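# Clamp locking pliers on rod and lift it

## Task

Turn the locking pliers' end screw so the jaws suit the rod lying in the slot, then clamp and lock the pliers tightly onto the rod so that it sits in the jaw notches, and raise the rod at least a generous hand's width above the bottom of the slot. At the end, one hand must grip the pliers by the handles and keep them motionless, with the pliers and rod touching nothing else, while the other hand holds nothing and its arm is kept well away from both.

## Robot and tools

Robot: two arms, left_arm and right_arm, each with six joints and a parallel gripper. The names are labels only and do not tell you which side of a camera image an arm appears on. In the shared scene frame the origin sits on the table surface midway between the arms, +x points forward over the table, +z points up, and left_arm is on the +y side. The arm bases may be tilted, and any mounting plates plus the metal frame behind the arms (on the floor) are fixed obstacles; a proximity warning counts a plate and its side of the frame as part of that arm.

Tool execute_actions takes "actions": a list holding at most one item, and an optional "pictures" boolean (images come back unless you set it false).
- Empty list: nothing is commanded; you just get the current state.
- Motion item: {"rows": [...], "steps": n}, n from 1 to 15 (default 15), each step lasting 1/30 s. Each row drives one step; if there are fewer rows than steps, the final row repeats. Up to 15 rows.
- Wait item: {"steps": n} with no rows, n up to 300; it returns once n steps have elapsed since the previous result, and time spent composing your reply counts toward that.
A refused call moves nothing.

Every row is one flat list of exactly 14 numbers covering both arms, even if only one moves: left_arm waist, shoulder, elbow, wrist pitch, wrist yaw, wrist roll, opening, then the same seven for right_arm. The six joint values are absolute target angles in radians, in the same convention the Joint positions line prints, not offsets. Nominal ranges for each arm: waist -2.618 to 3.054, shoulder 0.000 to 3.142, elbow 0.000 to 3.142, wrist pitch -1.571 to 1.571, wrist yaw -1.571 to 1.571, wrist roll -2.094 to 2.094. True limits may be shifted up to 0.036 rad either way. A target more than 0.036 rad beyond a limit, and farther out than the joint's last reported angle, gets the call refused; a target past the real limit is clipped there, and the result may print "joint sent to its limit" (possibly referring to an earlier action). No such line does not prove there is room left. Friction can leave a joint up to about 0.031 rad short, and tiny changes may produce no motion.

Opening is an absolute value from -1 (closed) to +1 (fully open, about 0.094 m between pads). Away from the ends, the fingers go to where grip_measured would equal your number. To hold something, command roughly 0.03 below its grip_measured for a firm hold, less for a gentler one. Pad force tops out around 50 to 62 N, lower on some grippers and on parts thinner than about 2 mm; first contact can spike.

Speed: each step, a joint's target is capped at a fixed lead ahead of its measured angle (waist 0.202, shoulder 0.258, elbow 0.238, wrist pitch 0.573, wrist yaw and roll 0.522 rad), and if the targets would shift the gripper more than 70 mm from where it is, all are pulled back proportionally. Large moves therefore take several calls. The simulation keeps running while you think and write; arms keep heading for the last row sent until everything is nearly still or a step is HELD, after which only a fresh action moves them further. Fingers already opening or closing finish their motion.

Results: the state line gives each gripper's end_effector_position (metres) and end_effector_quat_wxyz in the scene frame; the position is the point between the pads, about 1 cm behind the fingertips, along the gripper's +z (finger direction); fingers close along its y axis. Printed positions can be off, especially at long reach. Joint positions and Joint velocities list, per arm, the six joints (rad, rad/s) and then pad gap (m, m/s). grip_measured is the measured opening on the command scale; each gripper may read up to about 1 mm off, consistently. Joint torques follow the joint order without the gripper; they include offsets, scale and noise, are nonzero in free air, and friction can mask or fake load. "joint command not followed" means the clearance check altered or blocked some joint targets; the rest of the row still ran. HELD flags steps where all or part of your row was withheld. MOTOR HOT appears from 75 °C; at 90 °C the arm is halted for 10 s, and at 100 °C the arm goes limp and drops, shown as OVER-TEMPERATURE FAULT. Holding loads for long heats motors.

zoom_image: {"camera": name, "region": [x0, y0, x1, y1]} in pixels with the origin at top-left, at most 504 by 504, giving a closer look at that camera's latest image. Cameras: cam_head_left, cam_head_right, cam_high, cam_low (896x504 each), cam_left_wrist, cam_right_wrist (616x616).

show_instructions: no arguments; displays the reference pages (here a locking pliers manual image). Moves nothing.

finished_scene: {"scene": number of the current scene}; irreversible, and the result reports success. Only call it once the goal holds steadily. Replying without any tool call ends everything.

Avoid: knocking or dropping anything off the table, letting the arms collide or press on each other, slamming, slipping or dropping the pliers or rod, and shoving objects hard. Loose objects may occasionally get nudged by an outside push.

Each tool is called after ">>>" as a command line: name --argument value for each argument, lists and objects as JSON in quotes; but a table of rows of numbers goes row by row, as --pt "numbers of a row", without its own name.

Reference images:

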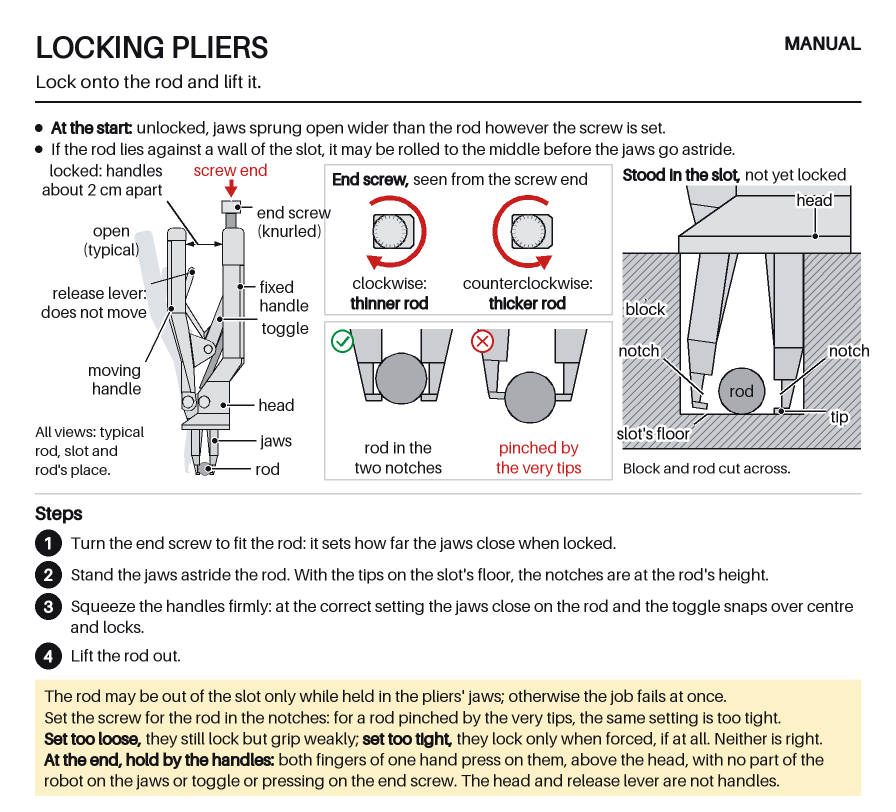

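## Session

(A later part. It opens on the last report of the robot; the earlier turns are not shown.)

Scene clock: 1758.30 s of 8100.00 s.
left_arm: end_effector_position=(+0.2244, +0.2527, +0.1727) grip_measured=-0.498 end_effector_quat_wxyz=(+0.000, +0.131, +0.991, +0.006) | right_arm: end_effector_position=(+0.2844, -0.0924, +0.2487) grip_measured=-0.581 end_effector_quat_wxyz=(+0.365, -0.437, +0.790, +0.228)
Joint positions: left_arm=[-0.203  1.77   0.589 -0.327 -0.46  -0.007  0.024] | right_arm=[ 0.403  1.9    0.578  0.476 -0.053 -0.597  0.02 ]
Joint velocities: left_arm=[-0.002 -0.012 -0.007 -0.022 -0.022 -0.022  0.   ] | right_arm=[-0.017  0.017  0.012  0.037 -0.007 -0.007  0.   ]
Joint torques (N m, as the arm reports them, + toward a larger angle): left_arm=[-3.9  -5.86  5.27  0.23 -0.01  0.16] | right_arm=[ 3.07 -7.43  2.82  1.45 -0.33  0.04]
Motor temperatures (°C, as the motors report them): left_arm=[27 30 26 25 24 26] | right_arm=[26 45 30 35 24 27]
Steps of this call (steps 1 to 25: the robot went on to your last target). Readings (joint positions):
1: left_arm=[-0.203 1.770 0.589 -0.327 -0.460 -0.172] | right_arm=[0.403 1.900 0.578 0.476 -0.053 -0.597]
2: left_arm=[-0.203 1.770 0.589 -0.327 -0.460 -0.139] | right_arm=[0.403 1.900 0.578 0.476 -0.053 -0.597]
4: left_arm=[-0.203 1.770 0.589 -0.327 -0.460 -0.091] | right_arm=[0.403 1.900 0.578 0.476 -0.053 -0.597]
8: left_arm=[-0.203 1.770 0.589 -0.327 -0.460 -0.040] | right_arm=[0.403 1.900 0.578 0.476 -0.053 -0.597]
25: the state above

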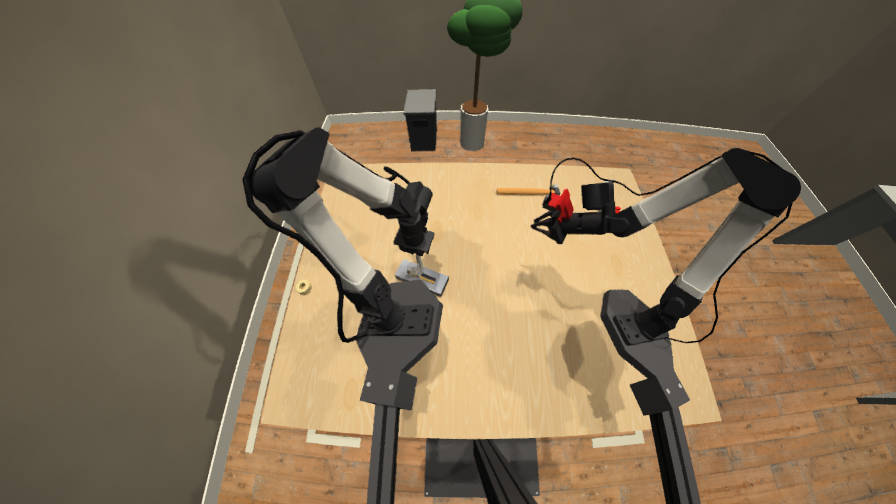

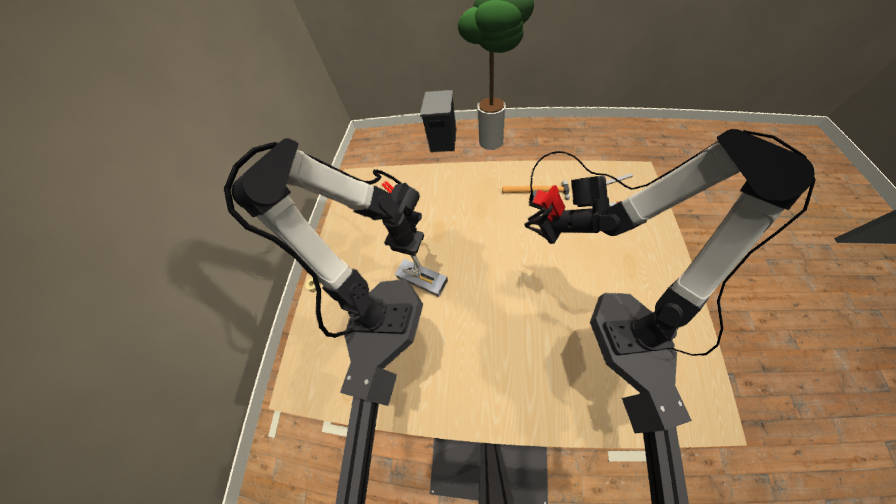

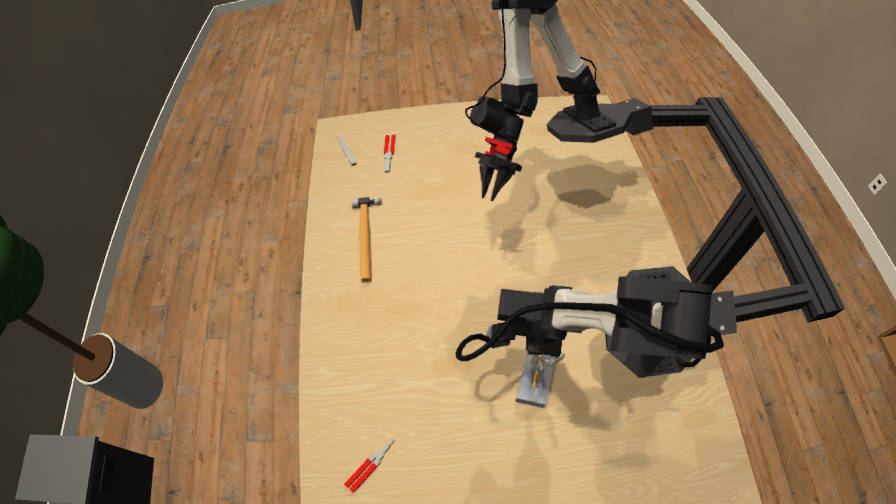

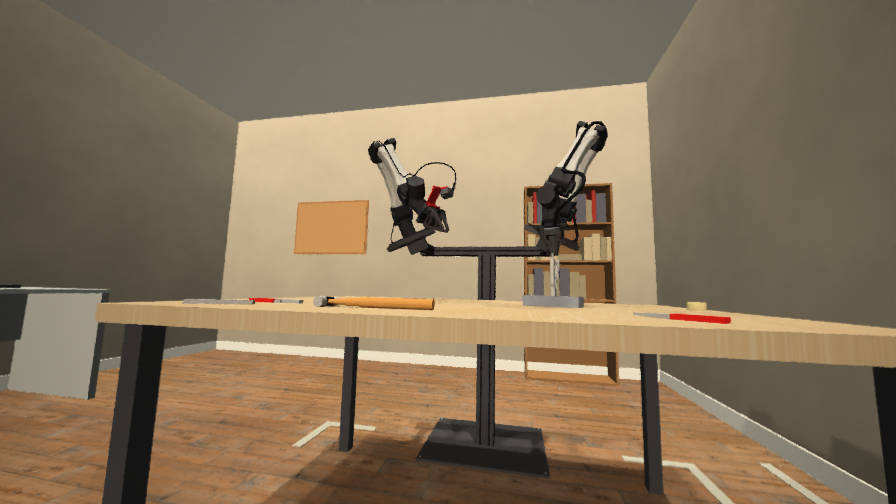

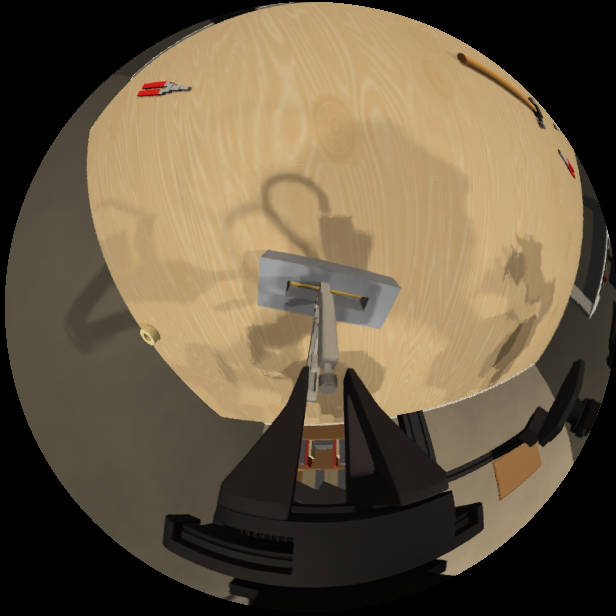

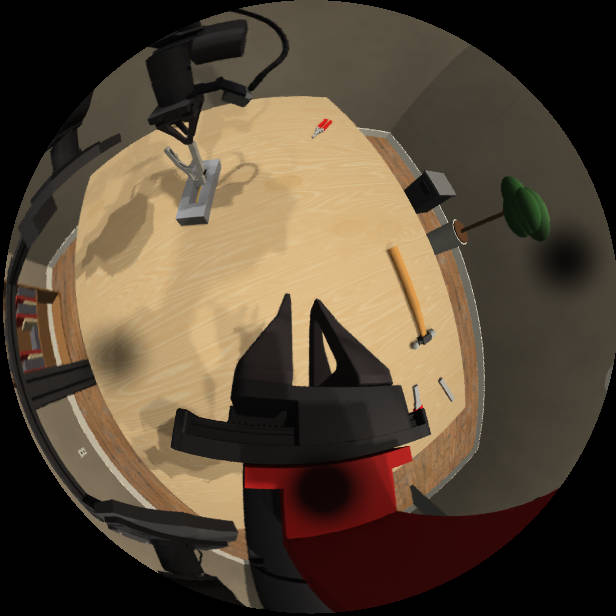

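>>> execute_actions --actions '[{"rows":[[-0.214,1.787,0.604,-0.343,-0.446,0.0,-0.55,0.4,1.895,0.55,0.455,-0.05,-0.6,-0.58],[-0.214,1.787,0.604,-0.343,-0.446,0.0,-0.6,0.4,1.895,0.55,0.455,-0.05,-0.6,-0.58],[-0.214,1.787,0.604,-0.343,-0.446,0.0,-0.64,0.4,1.895,0.55,0.455,-0.05,-0.6,-0.58],[-0.214,1.787,0.604,-0.343,-0.446,0.0,-0.67,0.4,1.895,0.55,0.455,-0.05,-0.6,-0.58],[-0.214,1.787,0.604,-0.343,-0.446,0.0,-0.7,0.4,1.895,0.55,0.455,-0.05,-0.6,-0.58],[-0.214,1.787,0.604,-0.343,-0.446,0.0,-0.71,0.4,1.895,0.55,0.455,-0.05,-0.6,-0.58],[-0.214,1.787,0.604,-0.343,-0.446,0.0,-0.72,0.4,1.895,0.55,0.455,-0.05,-0.6,-0.58],[-0.214,1.787,0.604,-0.343,-0.446,0.0,-0.73,0.4,1.895,0.55,0.455,-0.05,-0.6,-0.58],[-0.214,1.787,0.604,-0.343,-0.446,0.0,-0.74,0.4,1.895,0.55,0.455,-0.05,-0.6,-0.58],[-0.214,1.787,0.604,-0.343,-0.446,0.0,-0.75,0.4,1.895,0.55,0.455,-0.05,-0.6,-0.58],[-0.214,1.787,0.604,-0.343,-0.446,0.0,-0.76,0.4,1.895,0.55,0.455,-0.05,-0.6,-0.58],[-0.214,1.787,0.604,-0.343,-0.446,0.0,-0.77,0.4,1.895,0.55,0.455,-0.05,-0.6,-0.58],[-0.214,1.787,0.604,-0.343,-0.446,0.0,-0.78,0.4,1.895,0.55,0.455,-0.05,-0.6,-0.58],[-0.214,1.787,0.604,-0.343,-0.446,0.0,-0.788,0.4,1.895,0.55,0.455,-0.05,-0.6,-0.58],[-0.214,1.787,0.604,-0.343,-0.446,0.0,-0.795,0.4,1.895,0.55,0.455,-0.05,-0.6,-0.58]],"steps":15}]' --pictures false

>>> execute_actions --actions '[{"rows":[[-0.214,1.787,0.604,-0.343,-0.446,0.0,-0.795,0.4,1.895,0.55,0.455,-0.05,-0.6,-0.58],[-0.214,1.787,0.604,-0.343,-0.446,0.0,-0.795,0.4,1.895,0.55,0.455,-0.05,-0.6,-0.58],[-0.214,1.787,0.604,-0.343,-0.446,-0.04,-0.795,0.4,1.895,0.55,0.455,-0.05,-0.6,-0.58],[-0.214,1.787,0.604,-0.343,-0.446,-0.08,-0.795,0.4,1.895,0.55,0.455,-0.05,-0.6,-0.58],[-0.214,1.787,0.604,-0.343,-0.446,-0.12,-0.795,0.4,1.895,0.55,0.455,-0.05,-0.6,-0.58],[-0.214,1.787,0.604,-0.343,-0.446,-0.16,-0.795,0.4,1.895,0.55,0.455,-0.05,-0.6,-0.58],[-0.214,1.787,0.604,-0.343,-0.446,-0.2,-0.795,0.4,1.895,0.55,0.455,-0.05,-0.6,-0.58],[-0.214,1.787,0.604,-0.343,-0.446,-0.24,-0.795,0.4,1.895,0.55,0.455,-0.05,-0.6,-0.58],[-0.214,1.787,0.604,-0.343,-0.446,-0.28,-0.795,0.4,1.895,0.55,0.455,-0.05,-0.6,-0.58],[-0.214,1.787,0.604,-0.343,-0.446,-0.32,-0.795,0.4,1.895,0.55,0.455,-0.05,-0.6,-0.58],[-0.214,1.787,0.604,-0.343,-0.446,-0.36,-0.795,0.4,1.895,0.55,0.455,-0.05,-0.6,-0.58],[-0.214,1.787,0.604,-0.343,-0.446,-0.4,-0.795,0.4,1.895,0.55,0.455,-0.05,-0.6,-0.58],[-0.214,1.787,0.604,-0.343,-0.446,-0.44,-0.795,0.4,1.895,0.55,0.455,-0.05,-0.6,-0.58],[-0.214,1.787,0.604,-0.343,-0.446,-0.48,-0.795,0.4,1.895,0.55,0.455,-0.05,-0.6,-0.58],[-0.214,1.787,0.604,-0.343,-0.446,-0.52,-0.795,0.4,1.895,0.55,0.455,-0.05,-0.6,-0.58]],"steps":15}]' --pictures false

>>> execute_actions --actions '[{"rows":[[-0.214,1.787,0.604,-0.343,-0.446,-0.58,-0.795,0.4,1.895,0.55,0.455,-0.05,-0.6,-0.58],[-0.214,1.787,0.604,-0.343,-0.446,-0.66,-0.795,0.4,1.895,0.55,0.455,-0.05,-0.6,-0.58],[-0.214,1.787,0.604,-0.343,-0.446,-0.74,-0.795,0.4,1.895,0.55,0.455,-0.05,-0.6,-0.58],[-0.214,1.787,0.604,-0.343,-0.446,-0.82,-0.795,0.4,1.895,0.55,0.455,-0.05,-0.6,-0.58],[-0.214,1.787,0.604,-0.343,-0.446,-0.9,-0.795,0.4,1.895,0.55,0.455,-0.05,-0.6,-0.58],[-0.214,1.787,0.604,-0.343,-0.446,-0.98,-0.795,0.4,1.895,0.55,0.455,-0.05,-0.6,-0.58],[-0.214,1.787,0.604,-0.343,-0.446,-1.06,-0.795,0.4,1.895,0.55,0.455,-0.05,-0.6,-0.58],[-0.214,1.787,0.604,-0.343,-0.446,-1.14,-0.795,0.4,1.895,0.55,0.455,-0.05,-0.6,-0.58],[-0.214,1.787,0.604,-0.343,-0.446,-1.22,-0.795,0.4,1.895,0.55,0.455,-0.05,-0.6,-0.58],[-0.214,1.787,0.604,-0.343,-0.446,-1.3,-0.795,0.4,1.895,0.55,0.455,-0.05,-0.6,-0.58],[-0.214,1.787,0.604,-0.343,-0.446,-1.38,-0.795,0.4,1.895,0.55,0.455,-0.05,-0.6,-0.58],[-0.214,1.787,0.604,-0.343,-0.446,-1.46,-0.795,0.4,1.895,0.55,0.455,-0.05,-0.6,-0.58],[-0.214,1.787,0.604,-0.343,-0.446,-1.54,-0.795,0.4,1.895,0.55,0.455,-0.05,-0.6,-0.58],[-0.214,1.787,0.604,-0.343,-0.446,-1.62,-0.795,0.4,1.895,0.55,0.455,-0.05,-0.6,-0.58],[-0.214,1.787,0.604,-0.343,-0.446,-1.7,-0.795,0.4,1.895,0.55,0.455,-0.05,-0.6,-0.58]],"steps":15}]' --pictures false

>>> execute_actions --actions '[{"steps":20}]'

Scene clock: 1798.40 s of 8100.00 s.
left_arm: end_effector_position=(+0.2241, +0.2520, +0.1727) grip_measured=-0.779 end_effector_quat_wxyz=(-0.000, +0.131, +0.991, +0.004) | right_arm: end_effector_position=(+0.2844, -0.0924, +0.2487) grip_measured=-0.581 end_effector_quat_wxyz=(+0.365, -0.437, +0.790, +0.228)
Joint positions: left_arm=[-0.203  1.77   0.589 -0.327 -0.455 -0.006  0.01 ] | right_arm=[ 0.403  1.9    0.578  0.476 -0.053 -0.597  0.02 ]
Joint velocities: left_arm=[-0.007  0.002  0.007 -0.022  0.007  0.007 -0.005] | right_arm=[ 0.002  0.002  0.007 -0.007 -0.007 -0.007 -0.   ]
Joint torques (N m, as the arm reports them, + toward a larger angle): left_arm=[-3.98 -5.82  5.26  0.23  0.09  0.15] | right_arm=[ 3.21 -7.48  2.76  1.51 -0.3   0.03]
Motor temperatures (°C, as the motors report them): left_arm=[27 29 27 25 24 26] | right_arm=[26 45 30 35 24 27]
Steps of this call (steps 1 to 15: the robot went on to your last target; steps 16 to 1188: nothing new was sent; steps 1189 to 1203: all 15 steps of this action). Readings (joint positions):
1189: left_arm=[-0.203 1.770 0.589 -0.327 -0.459 -0.006] | right_arm=[0.403 1.900 0.578 0.476 -0.053 -0.597]
1190: left_arm=[-0.203 1.770 0.589 -0.327 -0.458 -0.006] | right_arm=[0.403 1.900 0.578 0.476 -0.053 -0.597]
1192: left_arm=[-0.203 1.770 0.589 -0.327 -0.457 -0.006] | right_arm=[0.403 1.900 0.578 0.476 -0.053 -0.597]
1196: left_arm=[-0.203 1.770 0.589 -0.327 -0.455 -0.006] | right_arm=[0.403 1.900 0.578 0.476 -0.053 -0.597]
1203: the state above

Scene clock: 1798.90 s of 8100.00 s.
left_arm: end_effector_position=(+0.2235, +0.2522, +0.1727) grip_measured=-0.781 end_effector_quat_wxyz=(-0.001, -0.042, +0.999, +0.004) | right_arm: end_effector_position=(+0.2844, -0.0924, +0.2487) grip_measured=-0.581 end_effector_quat_wxyz=(+0.365, -0.437, +0.790, +0.228)
Joint positions: left_arm=[-0.203  1.77   0.589 -0.33  -0.455 -0.354  0.01 ] | right_arm=[ 0.403  1.9    0.578  0.476 -0.053 -0.597  0.02 ]
Joint velocities: left_arm=[-0.002 -0.002  0.007  0.022 -0.007 -1.033  0.001] | right_arm=[ 0.007 -0.012 -0.002 -0.037 -0.022  0.037  0.001]
Joint torques (N m, as the arm reports them, + toward a larger angle): left_arm=[-3.91 -5.81  5.26  0.27  0.08  0.07] | right_arm=[ 3.07 -7.4   2.52  1.45 -0.31  0.05]
Motor temperatures (°C, as the motors report them): left_arm=[27 29 27 25 24 26] | right_arm=[26 45 30 35 24 27]
Steps of this call (steps 1 to 15: all 15 steps of this action). Readings (joint positions):
1: left_arm=[-0.203 1.770 0.589 -0.327 -0.455 -0.006] | right_arm=[0.403 1.900 0.578 0.476 -0.053 -0.597]
2: left_arm=[-0.203 1.770 0.589 -0.327 -0.455 -0.006] | right_arm=[0.403 1.900 0.578 0.476 -0.053 -0.597]
4: left_arm=[-0.203 1.770 0.589 -0.327 -0.455 -0.020] | right_arm=[0.403 1.900 0.578 0.476 -0.053 -0.597]
8: left_arm=[-0.203 1.770 0.589 -0.328 -0.455 -0.111] | right_arm=[0.403 1.900 0.578 0.476 -0.053 -0.597]
15: the state above

Scene clock: 1799.40 s of 8100.00 s.
left_arm: end_effector_position=(+0.2227, +0.2524, +0.1727) grip_measured=-0.781 end_effector_quat_wxyz=(+0.000, -0.517, +0.856, +0.005) | right_arm: end_effector_position=(+0.2844, -0.0924, +0.2487) grip_measured=-0.581 end_effector_quat_wxyz=(+0.365, -0.437, +0.790, +0.228)
Joint positions: left_arm=[-0.203  1.77   0.589 -0.334 -0.455 -1.359  0.01 ] | right_arm=[ 0.403  1.9    0.578  0.476 -0.053 -0.597  0.02 ]
Joint velocities: left_arm=[ 0.002  0.017  0.002 -0.037 -0.007 -2.234  0.   ] | right_arm=[ 0.002 -0.012  0.007 -0.051 -0.037 -0.007 -0.   ]
Joint torques (N m, as the arm reports them, + toward a larger angle): left_arm=[-3.9  -5.72  5.2   0.19  0.03  0.07] | right_arm=[ 3.02 -7.44  2.67  1.48 -0.27  0.06]
Motor temperatures (°C, as the motors report them): left_arm=[27 29 27 25 24 26] | right_arm=[26 45 30 35 24 27]
Steps of this call (steps 1 to 15: all 15 steps of this action). Readings (joint positions):
1: left_arm=[-0.203 1.770 0.589 -0.331 -0.455 -0.395] | right_arm=[0.403 1.900 0.578 0.476 -0.053 -0.597]
2: left_arm=[-0.203 1.770 0.589 -0.331 -0.455 -0.442] | right_arm=[0.403 1.900 0.578 0.476 -0.053 -0.597]
4: left_arm=[-0.203 1.770 0.589 -0.332 -0.455 -0.556] | right_arm=[0.403 1.900 0.578 0.476 -0.053 -0.597]
8: left_arm=[-0.203 1.770 0.589 -0.332 -0.455 -0.826] | right_arm=[0.403 1.900 0.578 0.476 -0.053 -0.597]
15: the state above

Scene clock: 1800.07 s of 8100.00 s.
left_arm: end_effector_position=(+0.2225, +0.2520, +0.1729) grip_measured=-0.781 end_effector_quat_wxyz=(-0.001, +0.649, -0.760, -0.005) | right_arm: end_effector_position=(+0.2844, -0.0924, +0.2487) grip_measured=-0.581 end_effector_quat_wxyz=(+0.365, -0.437, +0.790, +0.228)
Joint positions: left_arm=[-0.205  1.77   0.589 -0.335 -0.455 -1.688  0.01 ] | right_arm=[ 0.403  1.9    0.578  0.476 -0.053 -0.597  0.02 ]
Joint velocities: left_arm=[-0.007  0.007 -0.007 -0.051  0.022  0.007 -0.   ] | right_arm=[-0.007 -0.017  0.007 -0.066  0.007  0.051  0.   ]
Joint torques (N m, as the arm reports them, + toward a larger angle): left_arm=[-3.73 -5.72  5.19  0.19  0.03  0.03] | right_arm=[ 3.08 -7.33  2.85  1.49 -0.32  0.04]
Motor temperatures (°C, as the motors report them): left_arm=[27 29 27 25 24 26] | right_arm=[26 45 30 35 24 27]
Steps of this call (steps 1 to 20: the robot went on to your last target). Readings (joint positions):
1: left_arm=[-0.203 1.770 0.589 -0.334 -0.455 -1.426] | right_arm=[0.403 1.900 0.578 0.476 -0.053 -0.597]
2: left_arm=[-0.203 1.770 0.589 -0.334 -0.455 -1.479] | right_arm=[0.403 1.900 0.578 0.476 -0.053 -0.597]
4: left_arm=[-0.203 1.770 0.589 -0.334 -0.455 -1.557] | right_arm=[0.403 1.900 0.578 0.476 -0.053 -0.597]
8: left_arm=[-0.205 1.770 0.589 -0.335 -0.455 -1.637] | right_arm=[0.403 1.900 0.578 0.476 -0.053 -0.597]
20: the state above

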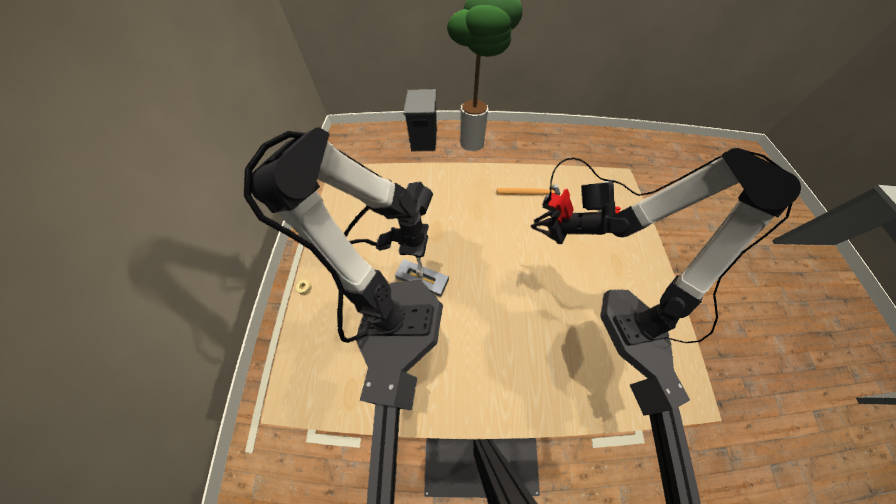

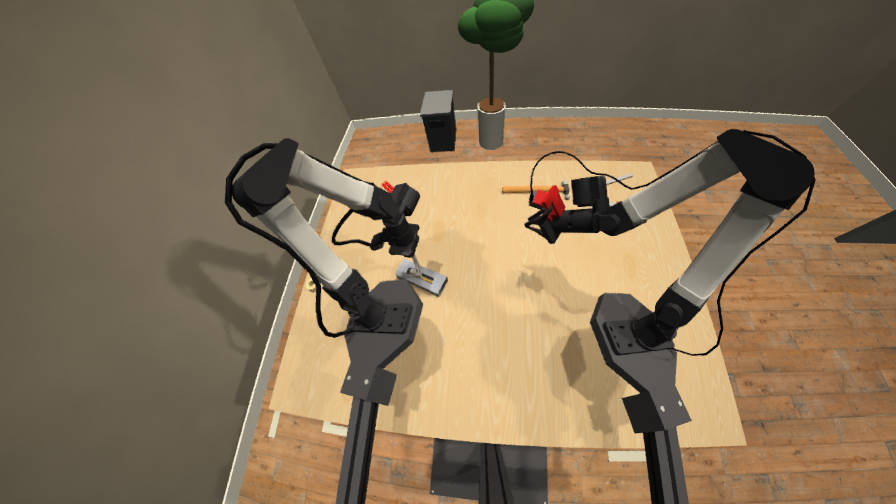

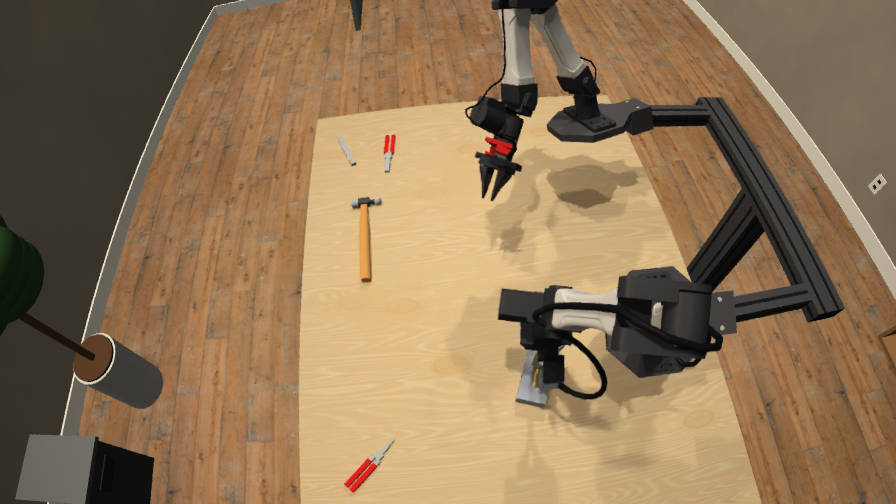

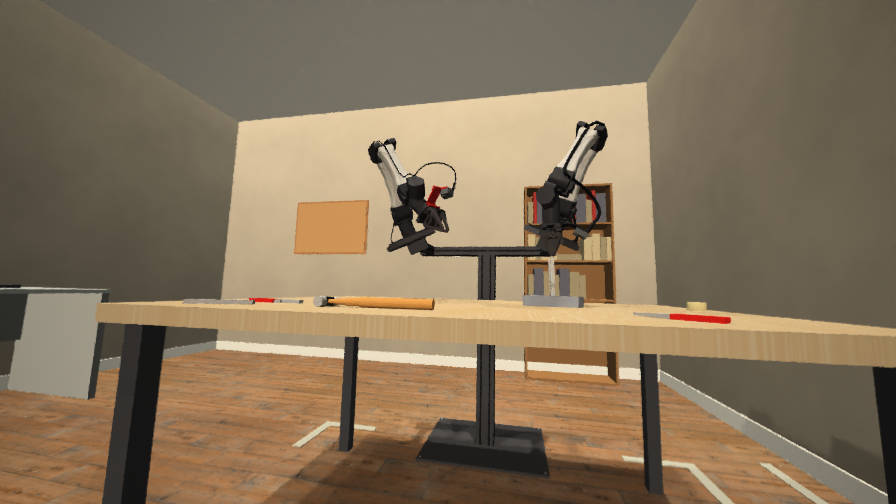

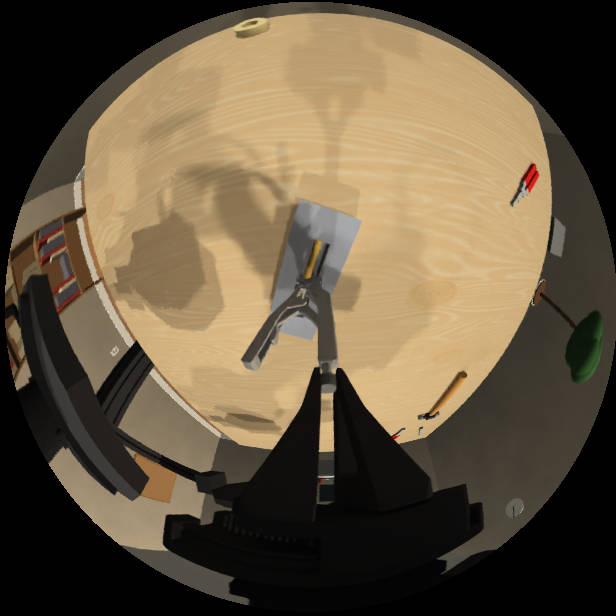

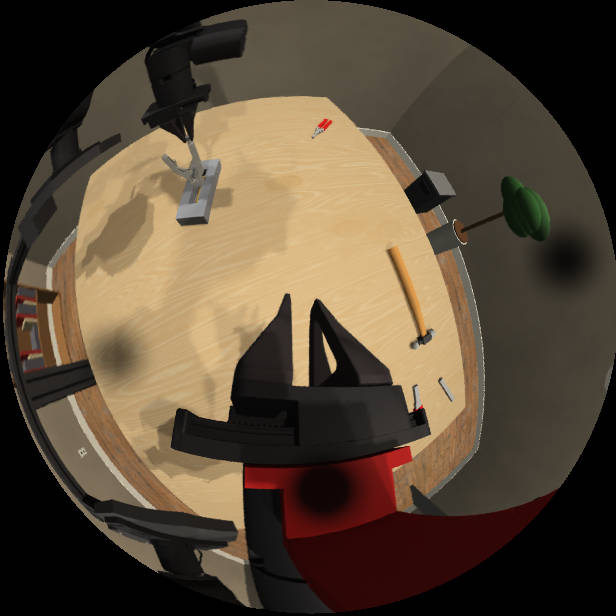

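>>> execute_actions --actions '[{"rows":[[-0.206,1.78,0.6,-0.33,-0.45,-1.66,-0.795,0.4,1.895,0.55,0.455,-0.05,-0.6,-0.58],[-0.206,1.78,0.6,-0.328,-0.45,-1.63,-0.795,0.4,1.895,0.55,0.455,-0.05,-0.6,-0.58],[-0.206,1.78,0.6,-0.326,-0.45,-1.6,-0.795,0.4,1.895,0.55,0.455,-0.05,-0.6,-0.58],[-0.206,1.78,0.6,-0.324,-0.45,-1.57,-0.795,0.4,1.895,0.55,0.455,-0.05,-0.6,-0.58],[-0.206,1.78,0.6,-0.322,-0.45,-1.54,-0.795,0.4,1.895,0.55,0.455,-0.05,-0.6,-0.58],[-0.206,1.78,0.6,-0.32,-0.45,-1.51,-0.795,0.4,1.895,0.55,0.455,-0.05,-0.6,-0.58],[-0.206,1.78,0.6,-0.32,-0.45,-1.48,-0.795,0.4,1.895,0.55,0.455,-0.05,-0.6,-0.58],[-0.206,1.78,0.6,-0.32,-0.45,-1.45,-0.795,0.4,1.895,0.55,0.455,-0.05,-0.6,-0.58],[-0.206,1.78,0.6,-0.32,-0.45,-1.42,-0.795,0.4,1.895,0.55,0.455,-0.05,-0.6,-0.58],[-0.206,1.78,0.6,-0.32,-0.45,-1.39,-0.795,0.4,1.895,0.55,0.455,-0.05,-0.6,-0.58],[-0.206,1.78,0.6,-0.32,-0.45,-1.36,-0.795,0.4,1.895,0.55,0.455,-0.05,-0.6,-0.58],[-0.206,1.78,0.6,-0.32,-0.45,-1.33,-0.795,0.4,1.895,0.55,0.455,-0.05,-0.6,-0.58],[-0.206,1.78,0.6,-0.32,-0.45,-1.3,-0.795,0.4,1.895,0.55,0.455,-0.05,-0.6,-0.58]],"steps":15}]' --pictures false

>>> execute_actions --actions '[{"steps":15}]'

>>> zoom_image --camera "cam_left_wrist" --region '[230, 200, 400, 400]'

>>> zoom_image --camera "cam_low" --region '[490, 220, 620, 320]'

Scene clock: 1811.67 s of 8100.00 s.
left_arm: end_effector_position=(+0.2225, +0.2520, +0.1729) grip_measured=-0.781 end_effector_quat_wxyz=(-0.000, -0.527, +0.850, +0.005) | right_arm: end_effector_position=(+0.2844, -0.0924, +0.2487) grip_measured=-0.581 end_effector_quat_wxyz=(+0.365, -0.437, +0.790, +0.228)
Joint positions: left_arm=[-0.205  1.77   0.589 -0.335 -0.455 -1.383  0.01 ] | right_arm=[ 0.403  1.9    0.578  0.476 -0.053 -0.597  0.02 ]
Joint velocities: left_arm=[ 0.002  0.007  0.002  0.022 -0.037  0.447 -0.   ] | right_arm=[-0.002 -0.007 -0.017 -0.037  0.037  0.051  0.001]
Joint torques (N m, as the arm reports them, + toward a larger angle): left_arm=[-3.14 -6.42  4.85  0.47 -0.02  0.17] | right_arm=[ 3.1  -7.35  2.55  1.46 -0.32  0.03]
Motor temperatures (°C, as the motors report them): left_arm=[27 29 27 25 24 26] | right_arm=[26 45 30 35 24 27]
Steps of this call (steps 1 to 30: the robot went on to your last target; steps 31 to 333: nothing new was sent; steps 334 to 348: all 15 steps of this action). Readings (joint positions):
334: left_arm=[-0.205 1.770 0.589 -0.336 -0.455 -1.689] | right_arm=[0.403 1.900 0.578 0.476 -0.053 -0.597]
335: left_arm=[-0.205 1.770 0.589 -0.336 -0.455 -1.679] | right_arm=[0.403 1.900 0.578 0.476 -0.053 -0.597]
337: left_arm=[-0.205 1.770 0.589 -0.336 -0.455 -1.650] | right_arm=[0.403 1.900 0.578 0.476 -0.053 -0.597]
341: left_arm=[-0.205 1.770 0.589 -0.335 -0.455 -1.562] | right_arm=[0.403 1.900 0.578 0.476 -0.053 -0.597]
348: the state above

Scene clock: 1812.17 s of 8100.00 s.
left_arm: end_effector_position=(+0.2227, +0.2518, +0.1729) grip_measured=-0.781 end_effector_quat_wxyz=(-0.000, -0.495, +0.869, +0.005) | right_arm: end_effector_position=(+0.2844, -0.0924, +0.2487) grip_measured=-0.581 end_effector_quat_wxyz=(+0.365, -0.437, +0.790, +0.228)
Joint positions: left_arm=[-0.205  1.77   0.589 -0.334 -0.454 -1.31   0.01 ] | right_arm=[ 0.403  1.9    0.578  0.476 -0.053 -0.597  0.02 ]
Joint velocities: left_arm=[ 0.007 -0.007 -0.002 -0.007 -0.051  0.007  0.   ] | right_arm=[-0.002  0.002 -0.017 -0.022 -0.007  0.022 -0.001]
Joint torques (N m, as the arm reports them, + toward a larger angle): left_arm=[-3.15 -6.42  4.87  0.46 -0.01  0.17] | right_arm=[ 2.86 -7.31  2.9   1.5  -0.29  0.01]
Motor temperatures (°C, as the motors report them): left_arm=[27 29 27 25 24 26] | right_arm=[26 45 30 35 24 27]
Steps of this call (steps 1 to 15: the robot went on to your last target). Readings (joint positions):
1: left_arm=[-0.205 1.770 0.589 -0.335 -0.455 -1.368] | right_arm=[0.403 1.900 0.578 0.476 -0.053 -0.597]
2: left_arm=[-0.205 1.770 0.589 -0.335 -0.455 -1.356] | right_arm=[0.403 1.900 0.578 0.476 -0.053 -0.597]
4: left_arm=[-0.205 1.770 0.589 -0.334 -0.455 -1.338] | right_arm=[0.403 1.900 0.578 0.476 -0.053 -0.597]
8: left_arm=[-0.205 1.770 0.589 -0.334 -0.454 -1.320] | right_arm=[0.403 1.900 0.578 0.476 -0.053 -0.597]
15: the state above

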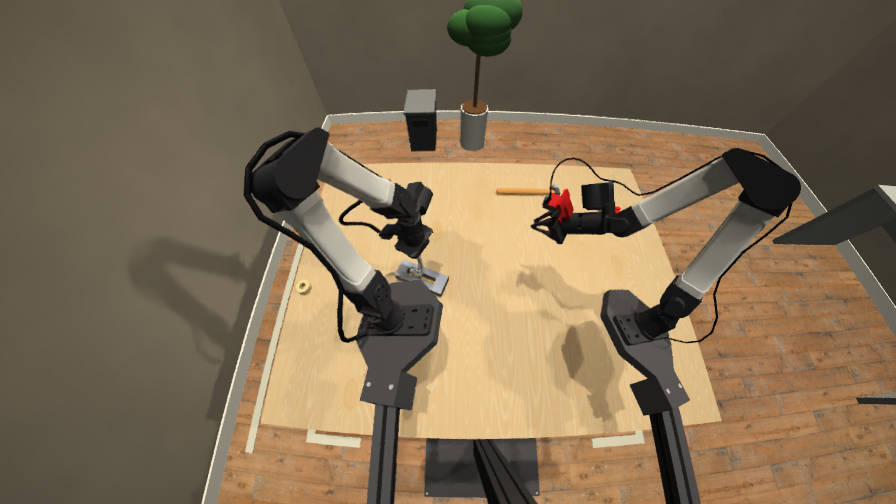

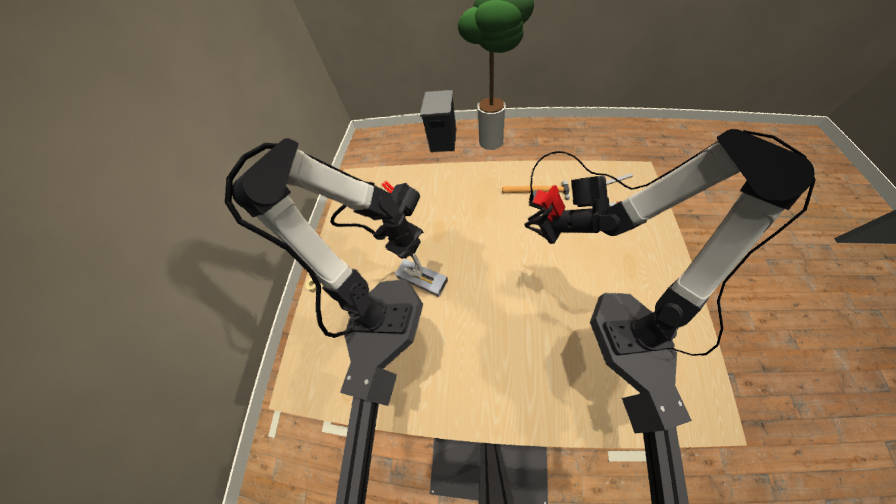

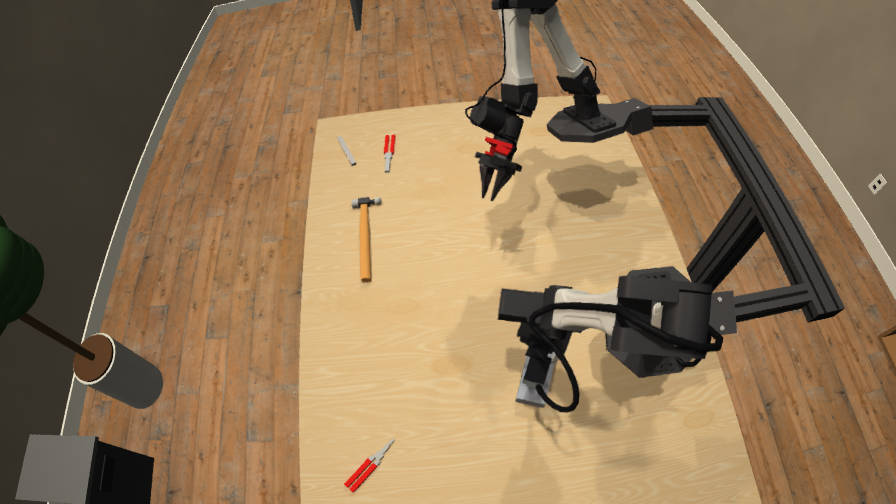

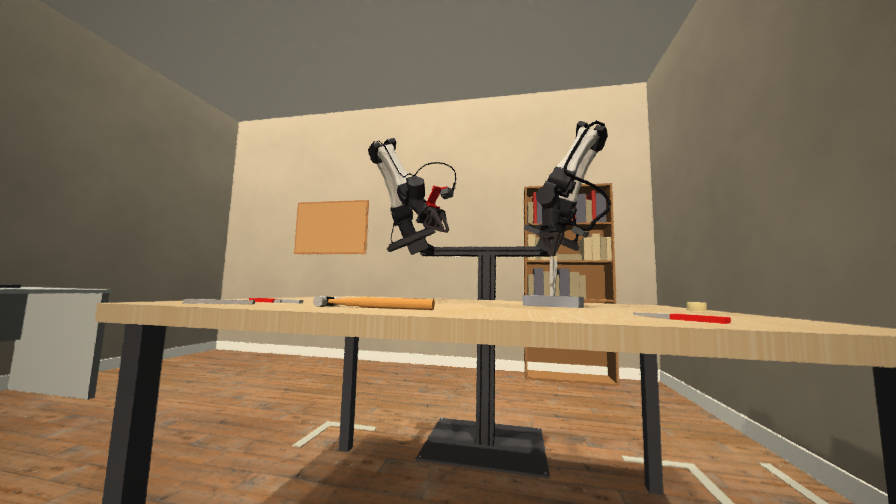

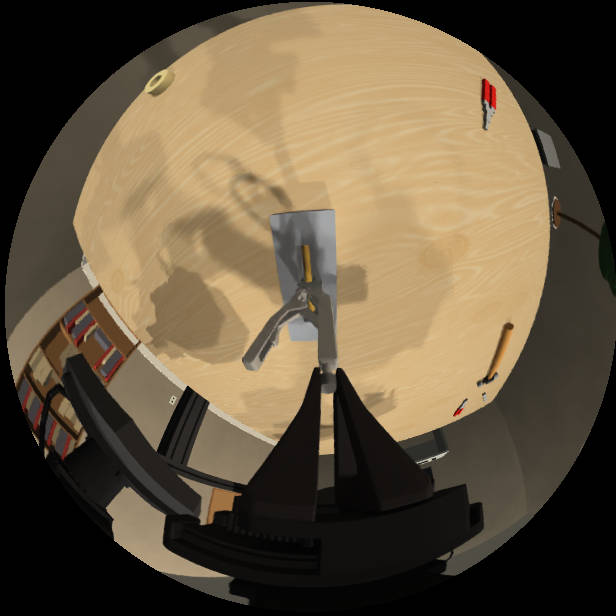

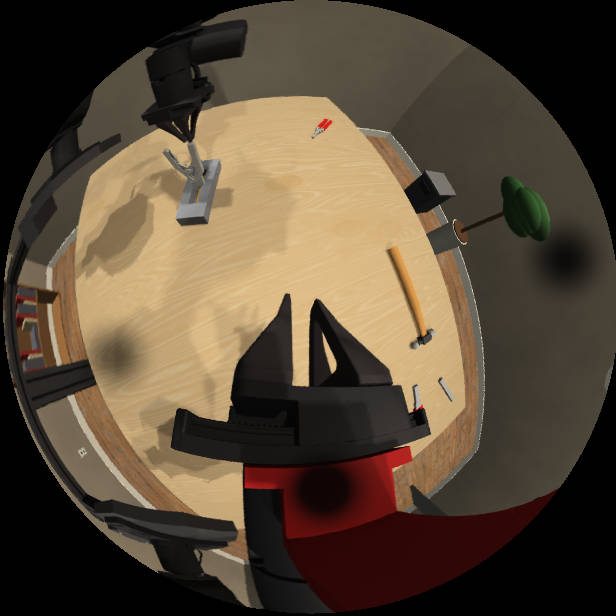

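Region (230, 200, 400, 400) of cam_left_wrist's 616x616 image, scaled by 2.520, with more detail than that image has; it fills the left 428 columns of this view, and the rest is white.

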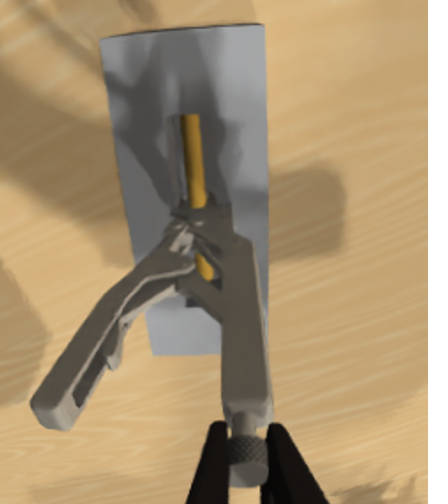

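Region (490, 220, 620, 320) of cam_low's 896x504 image, scaled by 3.877, with more detail than that image has; it fills the top 388 rows of this view, and the rest is white.

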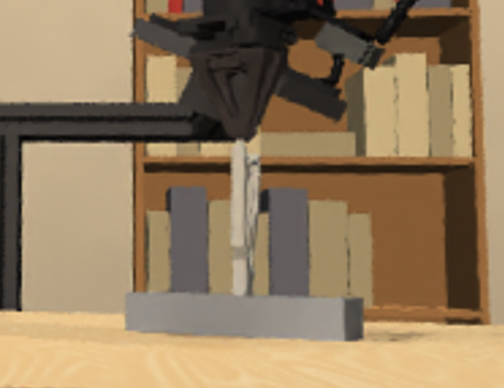

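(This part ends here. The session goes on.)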